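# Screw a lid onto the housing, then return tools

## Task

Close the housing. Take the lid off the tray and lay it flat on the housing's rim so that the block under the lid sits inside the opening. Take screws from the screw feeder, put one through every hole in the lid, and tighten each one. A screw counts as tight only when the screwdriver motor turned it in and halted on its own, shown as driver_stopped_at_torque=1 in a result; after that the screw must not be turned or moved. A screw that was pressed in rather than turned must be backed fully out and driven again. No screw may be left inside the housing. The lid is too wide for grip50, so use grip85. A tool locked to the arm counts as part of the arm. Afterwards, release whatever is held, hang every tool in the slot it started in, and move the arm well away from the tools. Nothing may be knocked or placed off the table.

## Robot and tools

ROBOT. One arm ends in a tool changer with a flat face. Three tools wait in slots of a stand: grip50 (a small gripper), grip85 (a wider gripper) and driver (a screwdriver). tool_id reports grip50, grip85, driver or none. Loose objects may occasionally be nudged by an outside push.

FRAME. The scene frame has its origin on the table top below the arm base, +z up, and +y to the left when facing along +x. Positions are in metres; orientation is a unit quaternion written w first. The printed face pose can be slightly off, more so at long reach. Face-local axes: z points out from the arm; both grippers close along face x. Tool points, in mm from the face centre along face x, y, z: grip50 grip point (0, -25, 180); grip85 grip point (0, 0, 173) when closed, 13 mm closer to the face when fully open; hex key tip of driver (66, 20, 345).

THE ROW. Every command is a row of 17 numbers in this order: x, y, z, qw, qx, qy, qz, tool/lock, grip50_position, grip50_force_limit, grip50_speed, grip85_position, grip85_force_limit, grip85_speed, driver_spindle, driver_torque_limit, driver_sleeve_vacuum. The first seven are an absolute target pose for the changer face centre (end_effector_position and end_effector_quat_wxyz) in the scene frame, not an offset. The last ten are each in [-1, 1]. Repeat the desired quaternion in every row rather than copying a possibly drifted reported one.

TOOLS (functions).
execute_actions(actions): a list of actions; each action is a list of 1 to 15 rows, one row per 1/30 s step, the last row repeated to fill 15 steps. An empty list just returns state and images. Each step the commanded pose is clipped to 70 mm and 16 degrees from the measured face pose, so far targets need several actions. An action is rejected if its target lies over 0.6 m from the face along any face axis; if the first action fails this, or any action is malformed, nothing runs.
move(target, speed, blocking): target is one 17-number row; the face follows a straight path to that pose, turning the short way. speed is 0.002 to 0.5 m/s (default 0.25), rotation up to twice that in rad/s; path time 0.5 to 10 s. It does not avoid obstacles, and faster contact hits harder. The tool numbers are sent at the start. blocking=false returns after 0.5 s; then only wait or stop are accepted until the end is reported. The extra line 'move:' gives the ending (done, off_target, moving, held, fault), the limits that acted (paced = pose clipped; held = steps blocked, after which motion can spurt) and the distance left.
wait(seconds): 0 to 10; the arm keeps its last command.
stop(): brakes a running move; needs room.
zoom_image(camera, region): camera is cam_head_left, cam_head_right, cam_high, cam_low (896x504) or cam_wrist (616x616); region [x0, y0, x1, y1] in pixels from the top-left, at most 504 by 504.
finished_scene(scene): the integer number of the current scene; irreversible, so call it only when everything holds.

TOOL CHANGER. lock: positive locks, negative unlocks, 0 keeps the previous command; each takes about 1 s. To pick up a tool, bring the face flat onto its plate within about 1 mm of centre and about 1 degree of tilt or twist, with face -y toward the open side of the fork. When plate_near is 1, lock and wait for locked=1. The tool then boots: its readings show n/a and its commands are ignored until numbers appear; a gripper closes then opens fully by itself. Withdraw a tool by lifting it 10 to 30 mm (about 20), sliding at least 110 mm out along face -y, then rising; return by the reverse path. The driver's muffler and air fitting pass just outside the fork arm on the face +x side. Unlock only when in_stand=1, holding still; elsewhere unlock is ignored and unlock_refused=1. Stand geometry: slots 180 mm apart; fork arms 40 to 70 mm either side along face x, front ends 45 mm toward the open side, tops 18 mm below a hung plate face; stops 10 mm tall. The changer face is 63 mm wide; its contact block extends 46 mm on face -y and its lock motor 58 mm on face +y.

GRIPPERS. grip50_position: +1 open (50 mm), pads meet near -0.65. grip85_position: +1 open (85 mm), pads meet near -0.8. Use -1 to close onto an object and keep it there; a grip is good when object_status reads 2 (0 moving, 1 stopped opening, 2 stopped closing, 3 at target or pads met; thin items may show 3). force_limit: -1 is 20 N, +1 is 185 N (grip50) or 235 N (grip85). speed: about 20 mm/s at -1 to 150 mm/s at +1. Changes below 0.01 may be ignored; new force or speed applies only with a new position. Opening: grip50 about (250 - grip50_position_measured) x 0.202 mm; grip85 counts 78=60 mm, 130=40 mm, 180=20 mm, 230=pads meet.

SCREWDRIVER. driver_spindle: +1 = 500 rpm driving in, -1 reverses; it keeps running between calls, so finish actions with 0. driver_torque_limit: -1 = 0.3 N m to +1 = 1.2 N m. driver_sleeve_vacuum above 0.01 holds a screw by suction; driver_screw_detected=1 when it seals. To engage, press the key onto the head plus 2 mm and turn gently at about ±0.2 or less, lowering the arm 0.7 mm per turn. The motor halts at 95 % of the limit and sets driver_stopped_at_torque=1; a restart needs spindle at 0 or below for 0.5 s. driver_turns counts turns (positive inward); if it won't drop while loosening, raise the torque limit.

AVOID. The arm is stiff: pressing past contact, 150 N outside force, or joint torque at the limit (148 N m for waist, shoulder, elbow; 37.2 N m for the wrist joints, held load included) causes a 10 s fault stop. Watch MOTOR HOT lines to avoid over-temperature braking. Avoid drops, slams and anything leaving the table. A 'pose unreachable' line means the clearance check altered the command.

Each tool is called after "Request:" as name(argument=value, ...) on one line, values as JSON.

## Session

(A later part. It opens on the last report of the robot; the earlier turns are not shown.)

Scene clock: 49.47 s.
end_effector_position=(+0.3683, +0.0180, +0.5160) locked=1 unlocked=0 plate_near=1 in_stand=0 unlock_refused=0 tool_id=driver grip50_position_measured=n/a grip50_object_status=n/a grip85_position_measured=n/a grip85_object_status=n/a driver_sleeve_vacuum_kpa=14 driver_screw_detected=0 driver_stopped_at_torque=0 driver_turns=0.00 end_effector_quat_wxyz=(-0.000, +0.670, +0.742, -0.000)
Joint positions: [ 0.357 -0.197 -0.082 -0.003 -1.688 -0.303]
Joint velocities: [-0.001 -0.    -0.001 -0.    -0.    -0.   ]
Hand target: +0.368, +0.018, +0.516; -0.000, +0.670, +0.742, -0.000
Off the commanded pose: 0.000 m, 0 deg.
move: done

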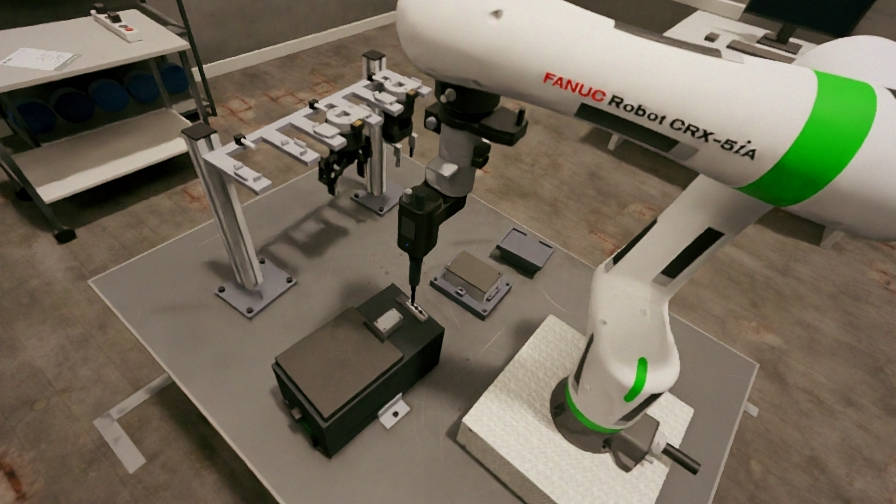

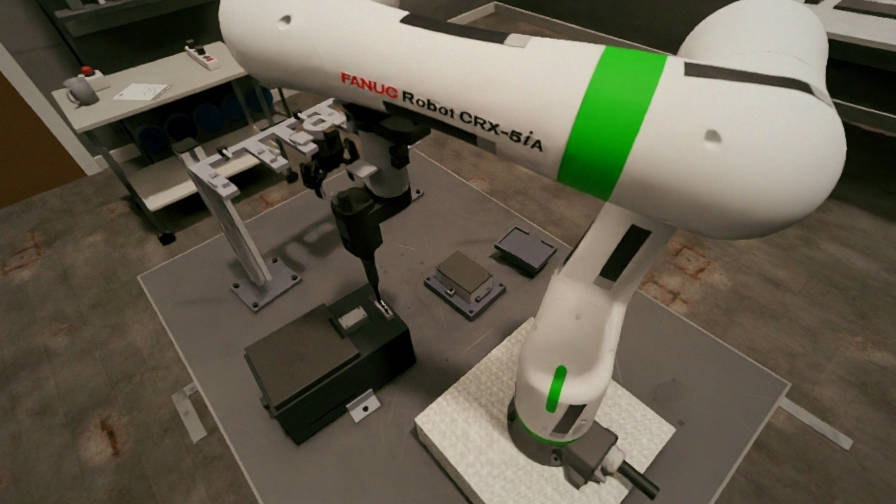

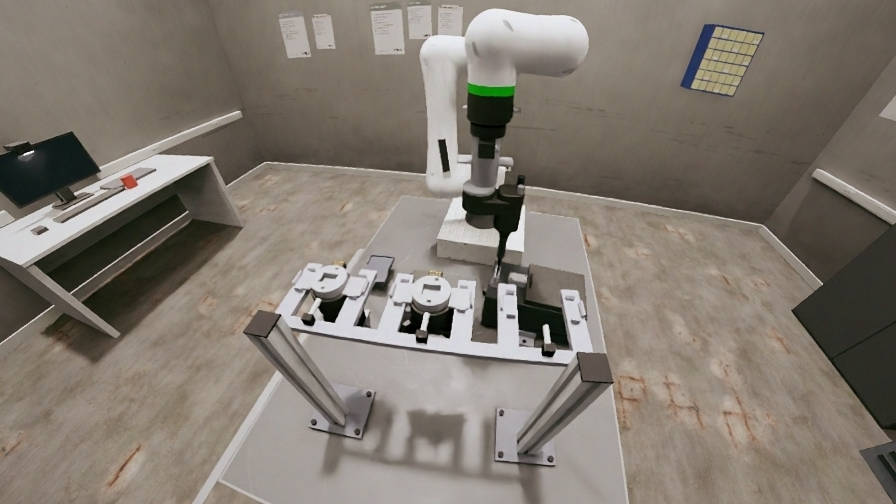

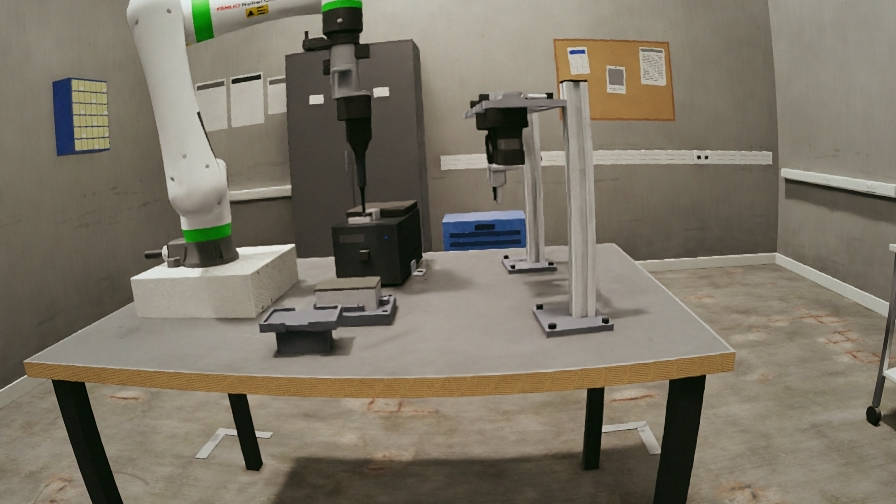

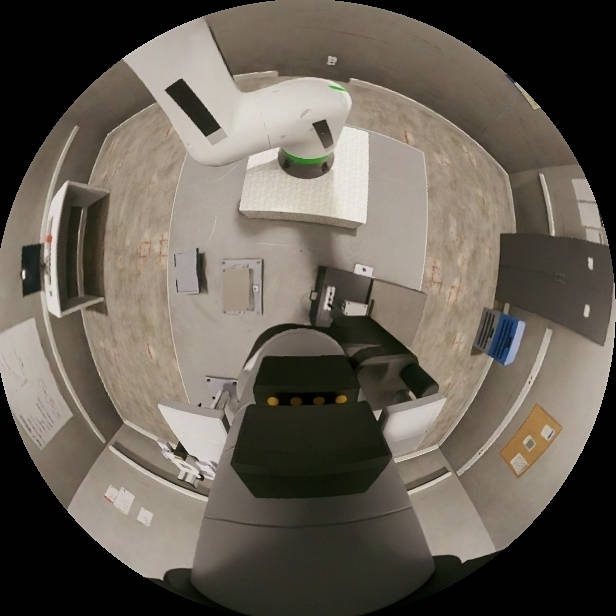

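Looks aligned; tiny +x nudge.

Request:
execute_actions(actions=[[[0.3687,0.018,0.512,0,0.6704,0.742,0,0,0,0,0,0,0,0,0.1,0,1]],[[0.3687,0.018,0.510,0,0.6704,0.742,0,0,0,0,0,0,0,0,0.1,0,1]],[[0.3687,0.018,0.5085,0,0.6704,0.742,0,0,0,0,0,0,0,0,0.1,0,1]],[[0.3687,0.018,0.507,0,0.6704,0.742,0,0,0,0,0,0,0,0,0.1,0,1]],[[0.3687,0.018,0.506,0,0.6704,0.742,0,0,0,0,0,0,0,0,0,0,1]]])

Request:
zoom_image(camera="cam_head_left", region=[395,285,435,325])

Request:
zoom_image(camera="cam_wrist", region=[310,280,350,320])

Scene clock: 52.30 s.
end_effector_position=(+0.3687, +0.0180, +0.5060) locked=1 unlocked=0 plate_near=1 in_stand=0 unlock_refused=0 tool_id=driver grip50_position_measured=n/a grip50_object_status=n/a grip85_position_measured=n/a grip85_object_status=n/a driver_sleeve_vacuum_kpa=14 driver_screw_detected=0 driver_stopped_at_torque=0 driver_turns=1.66 end_effector_quat_wxyz=(+0.000, +0.670, +0.742, -0.000)
Joint positions: [ 0.357 -0.199 -0.107 -0.003 -1.664 -0.303]
Joint velocities: [ 0.001 -0.    -0.     0.    -0.001  0.001]
Hand target: +0.369, +0.018, +0.506; +0.000, +0.670, +0.742, -0.000
Off the commanded pose: 0.000 m, 0 deg.

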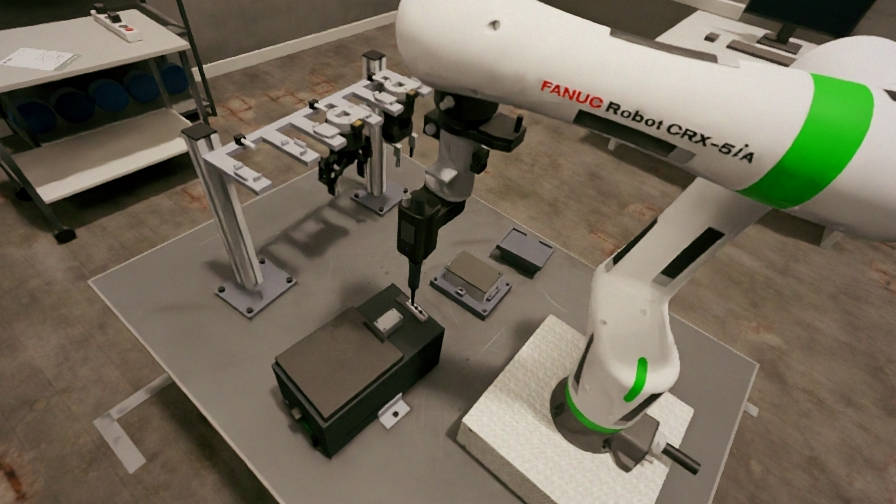

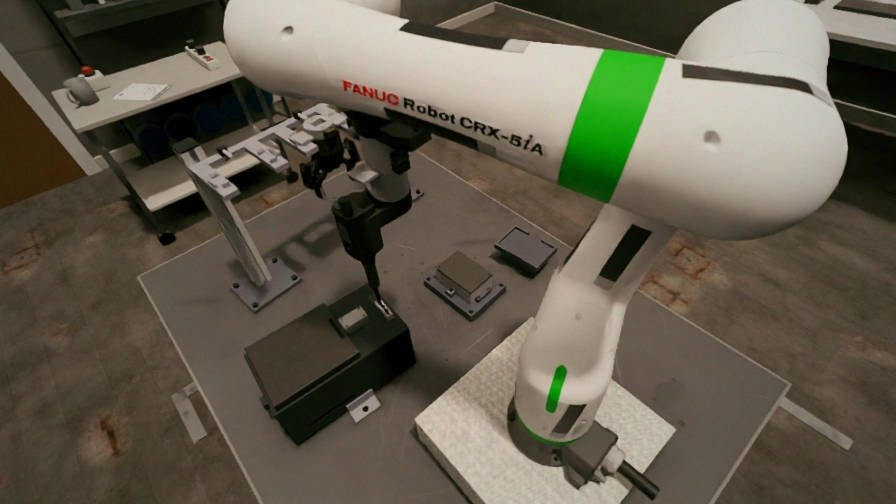

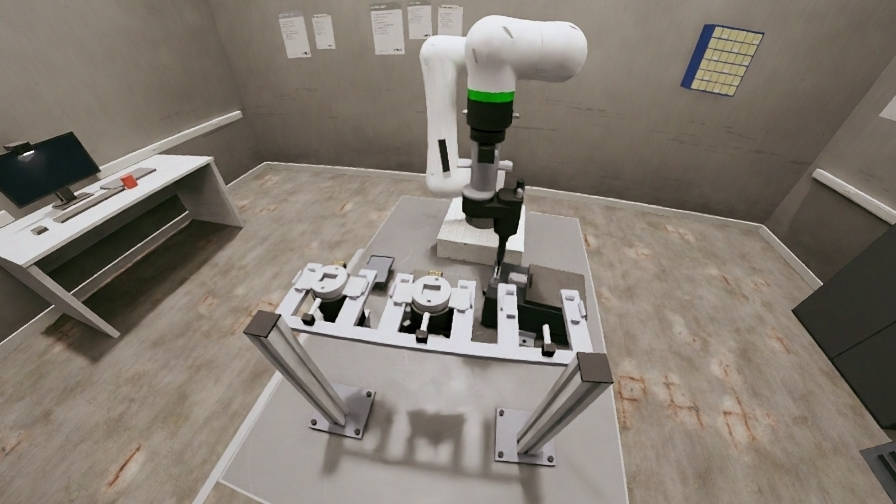

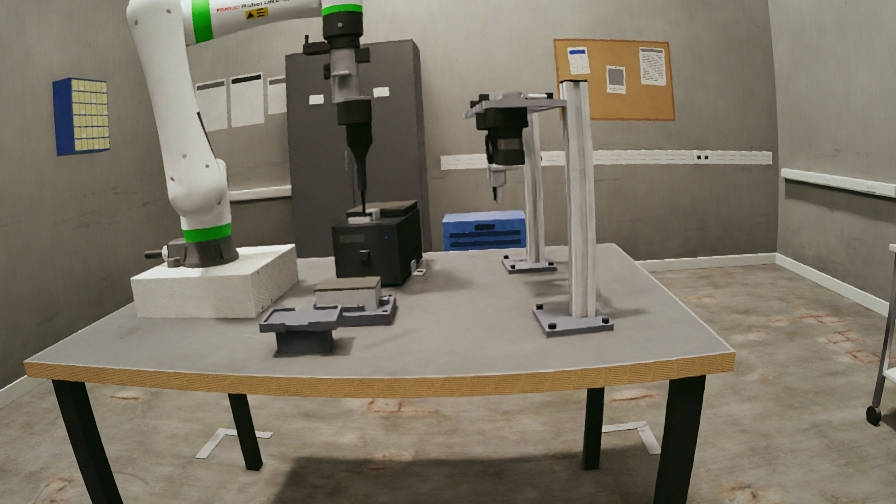

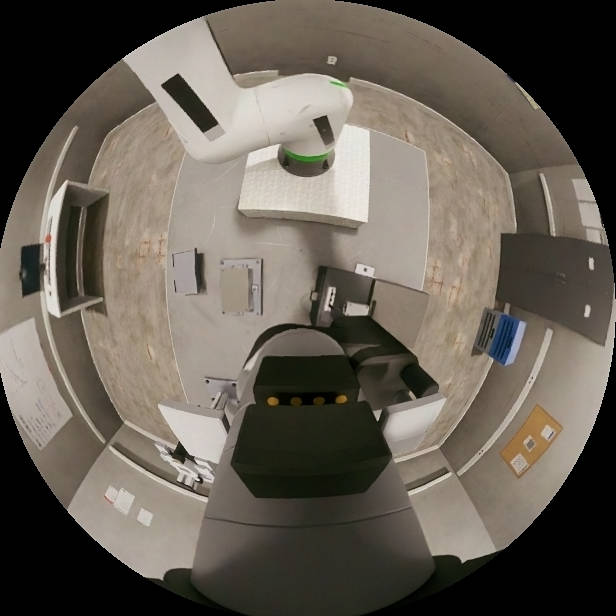

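Region (395, 285, 435, 325) of cam_head_left's 896x504 image, scaled by 12.600, with more detail than that image has.

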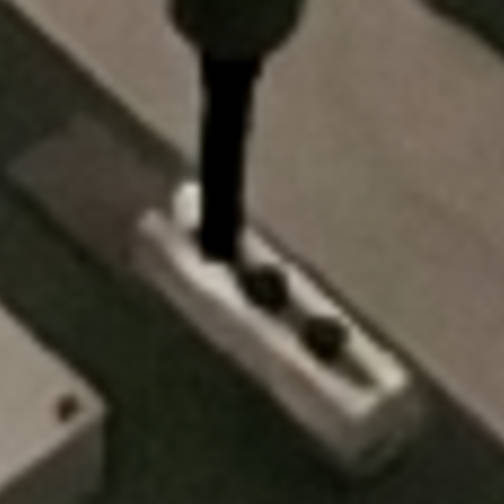

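Region (310, 280, 350, 320) of cam_wrist's 616x616 image, scaled by 12.600, with more detail than that image has.

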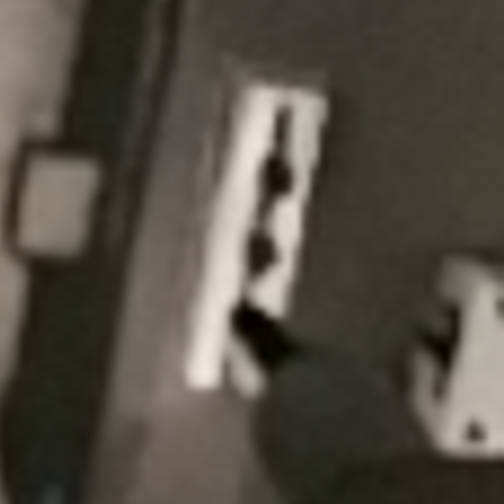

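Request:
zoom_image(camera="cam_low", region=[352,200,376,224])

Request:
zoom_image(camera="cam_high", region=[486,258,510,282])

Request:
zoom_image(camera="cam_head_right", region=[368,290,392,314])

Region (352, 200, 376, 224) of cam_low's 896x504 image, scaled by 21.000, with more detail than that image has.

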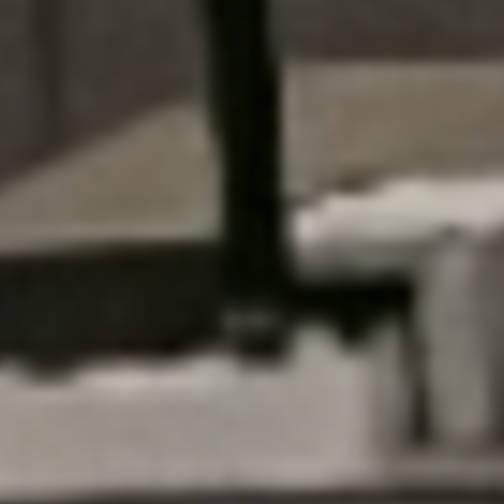

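Region (486, 258, 510, 282) of cam_high's 896x504 image, scaled by 21.000, with more detail than that image has.

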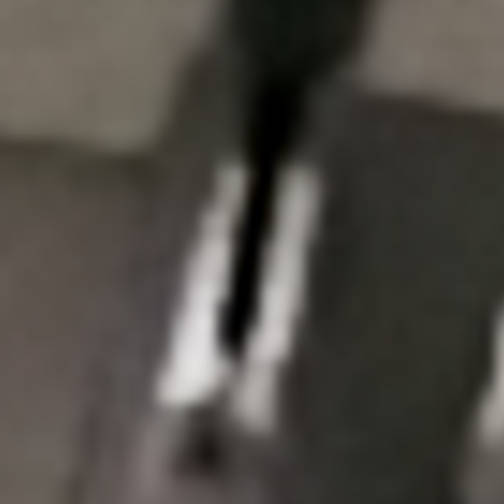

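Region (368, 290, 392, 314) of cam_head_right's 896x504 image, scaled by 21.000, with more detail than that image has.

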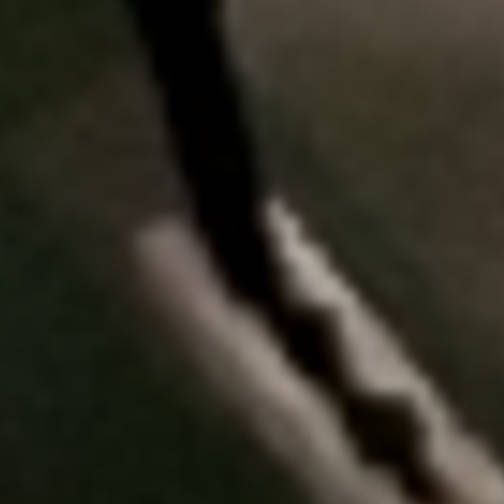

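Request:
execute_actions(actions=[[[0.369,0.0184,0.5075,0,0.6704,0.742,0,0,0,0,0,0,0,0,0.1,0,1]],[[0.3692,0.0187,0.507,0,0.6704,0.742,0,0,0,0,0,0,0,0,0.1,0,1]],[[0.3692,0.0187,0.506,0,0.6704,0.742,0,0,0,0,0,0,0,0,0,0,1]]])

Scene clock: 54.17 s.
end_effector_position=(+0.3692, +0.0187, +0.5060) locked=1 unlocked=0 plate_near=1 in_stand=0 unlock_refused=0 tool_id=driver grip50_position_measured=n/a grip50_object_status=n/a grip85_position_measured=n/a grip85_object_status=n/a driver_sleeve_vacuum_kpa=14 driver_screw_detected=0 driver_stopped_at_torque=0 driver_turns=2.48 end_effector_quat_wxyz=(-0.000, +0.670, +0.742, -0.000)
Joint positions: [ 0.358 -0.197 -0.106 -0.003 -1.664 -0.304]
Joint velocities: [ 0.     0.001 -0.     0.    -0.001  0.001]
Hand target: +0.369, +0.019, +0.506; +0.000, +0.670, +0.742, -0.000
Off the commanded pose: 0.000 m, 0 deg.

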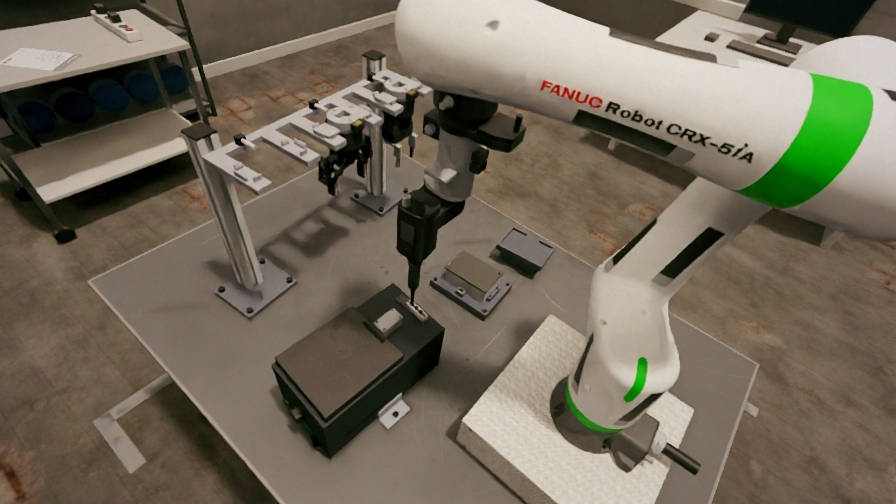

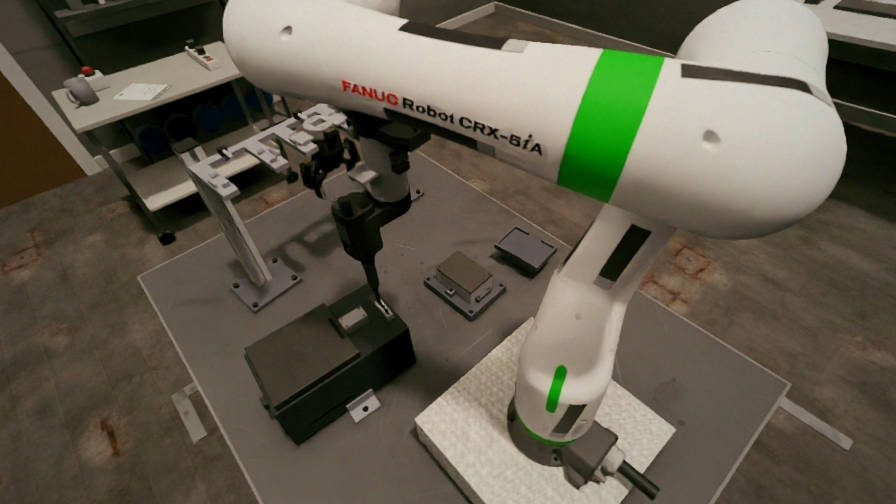

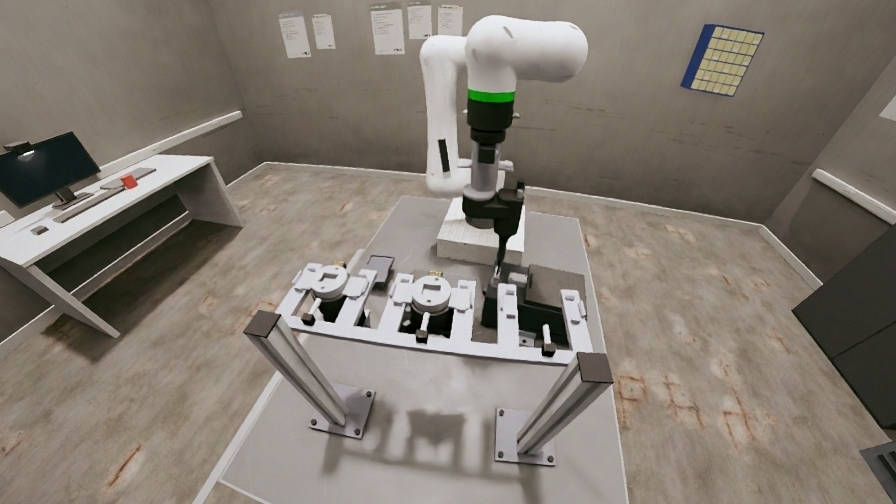

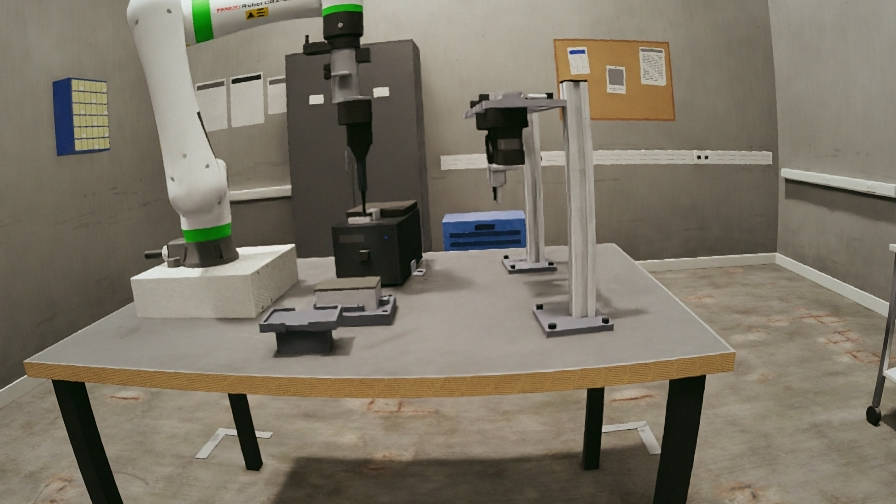

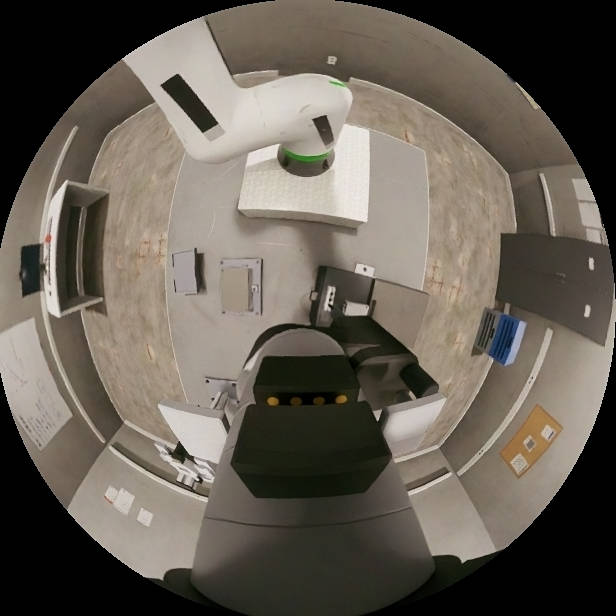

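Request:
zoom_image(camera="cam_low", region=[352,200,376,224])

Request:
zoom_image(camera="cam_high", region=[486,258,510,282])

Request:
zoom_image(camera="cam_head_left", region=[395,285,435,325])

Request:
zoom_image(camera="cam_wrist", region=[310,280,350,320])

Region (352, 200, 376, 224) of cam_low's 896x504 image, scaled by 21.000, with more detail than that image has.

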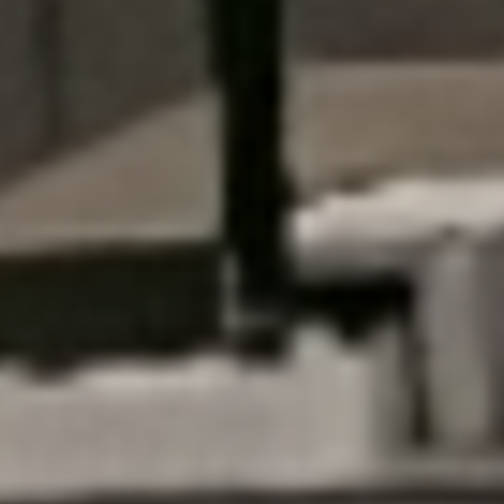

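Region (486, 258, 510, 282) of cam_high's 896x504 image, scaled by 21.000, with more detail than that image has.

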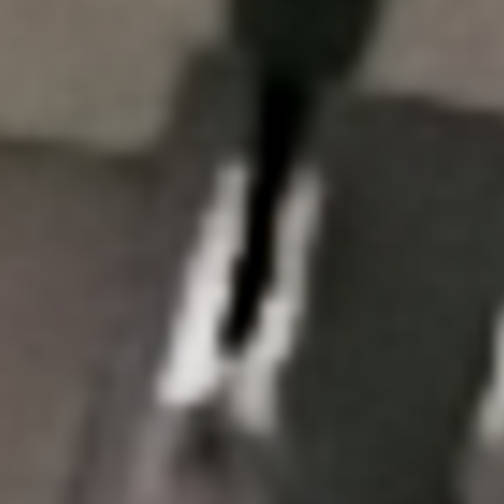

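Region (395, 285, 435, 325) of cam_head_left's 896x504 image, scaled by 12.600, with more detail than that image has.

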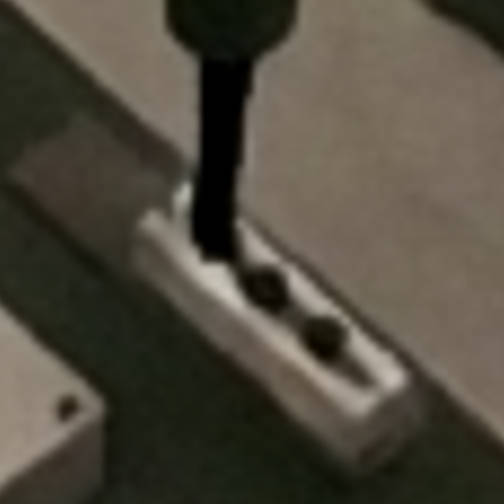

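Region (310, 280, 350, 320) of cam_wrist's 616x616 image, scaled by 12.600, with more detail than that image has.

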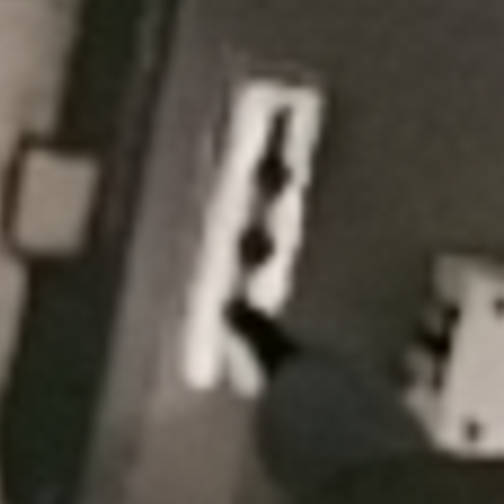

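Overshot in y; try the -y side.

Request:
execute_actions(actions=[[[0.3692,0.018,0.511,0,0.6704,0.742,0,0,0,0,0,0,0,0,0.05,0,1]],[[0.3692,0.0175,0.509,0,0.6704,0.742,0,0,0,0,0,0,0,0,0.1,0,1]],[[0.3692,0.0175,0.507,0,0.6704,0.742,0,0,0,0,0,0,0,0,0.1,0,1]],[[0.3692,0.0175,0.506,0,0.6704,0.742,0,0,0,0,0,0,0,0,0,0,1]]])

Scene clock: 58.10 s.
end_effector_position=(+0.3692, +0.0175, +0.5060) locked=1 unlocked=0 plate_near=1 in_stand=0 unlock_refused=0 tool_id=driver grip50_position_measured=n/a grip50_object_status=n/a grip85_position_measured=n/a grip85_object_status=n/a driver_sleeve_vacuum_kpa=40 driver_screw_detected=1 driver_stopped_at_torque=0 driver_turns=3.52 end_effector_quat_wxyz=(+0.000, +0.670, +0.742, +0.000)
Joint positions: [ 0.355 -0.198 -0.106 -0.003 -1.664 -0.301]
Joint velocities: [-0.001  0.     0.001  0.001 -0.     0.001]
Hand target: +0.369, +0.017, +0.506; +0.000, +0.670, +0.742, -0.000
Off the commanded pose: 0.000 m, 0 deg.

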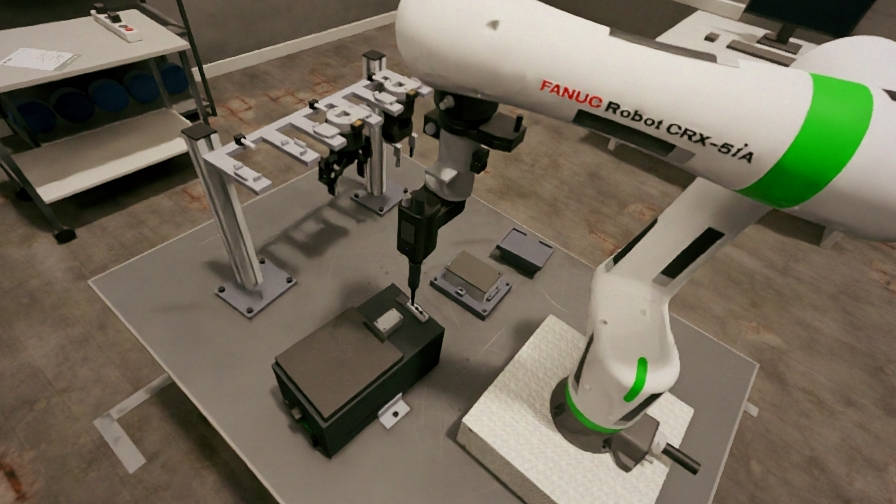

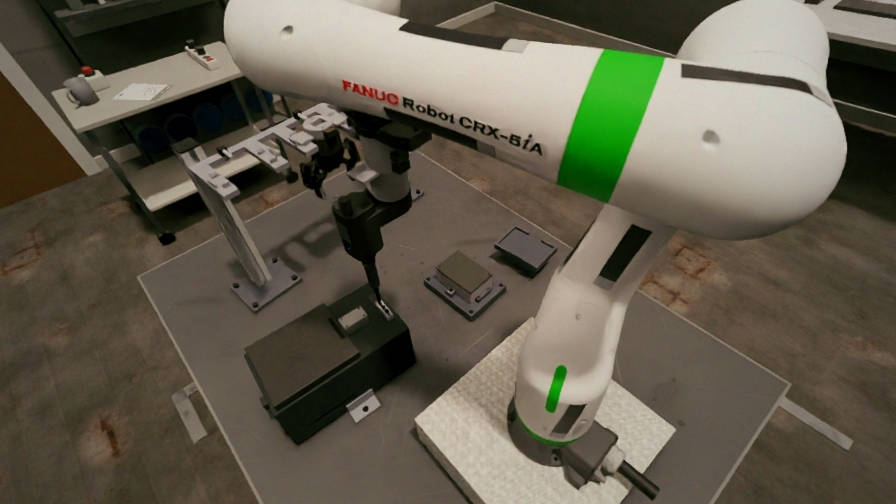

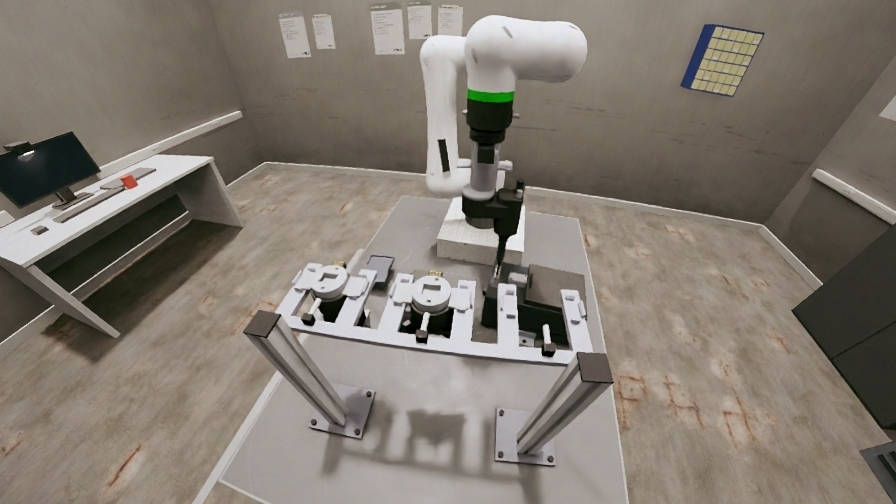

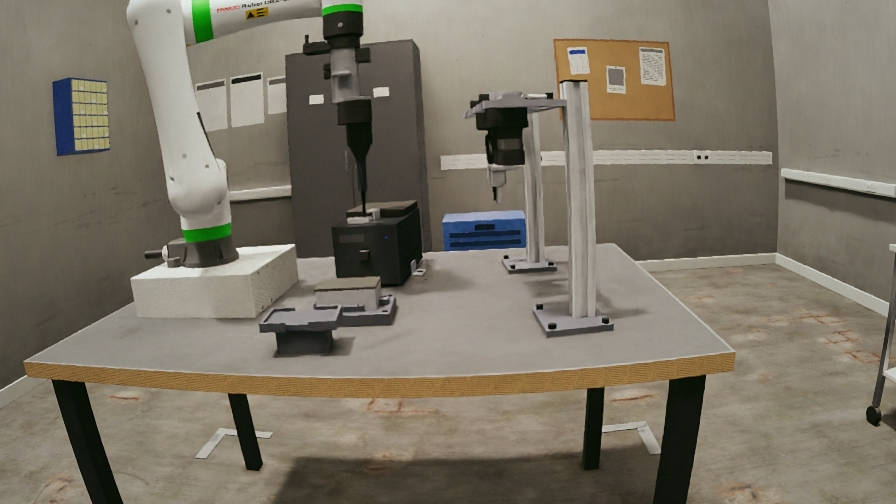

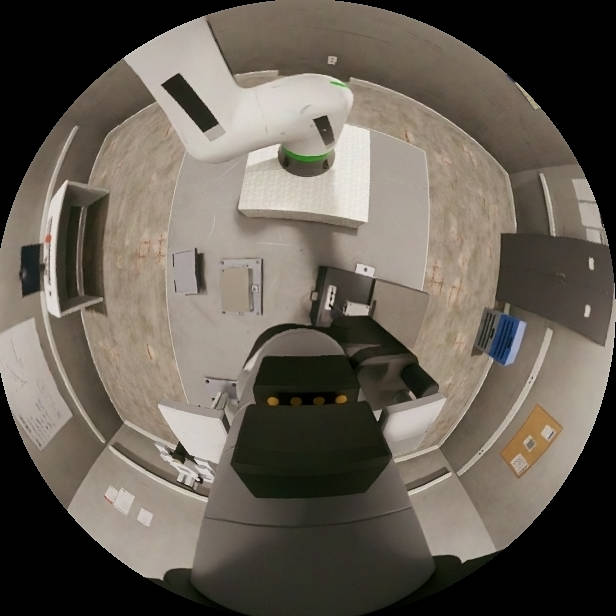

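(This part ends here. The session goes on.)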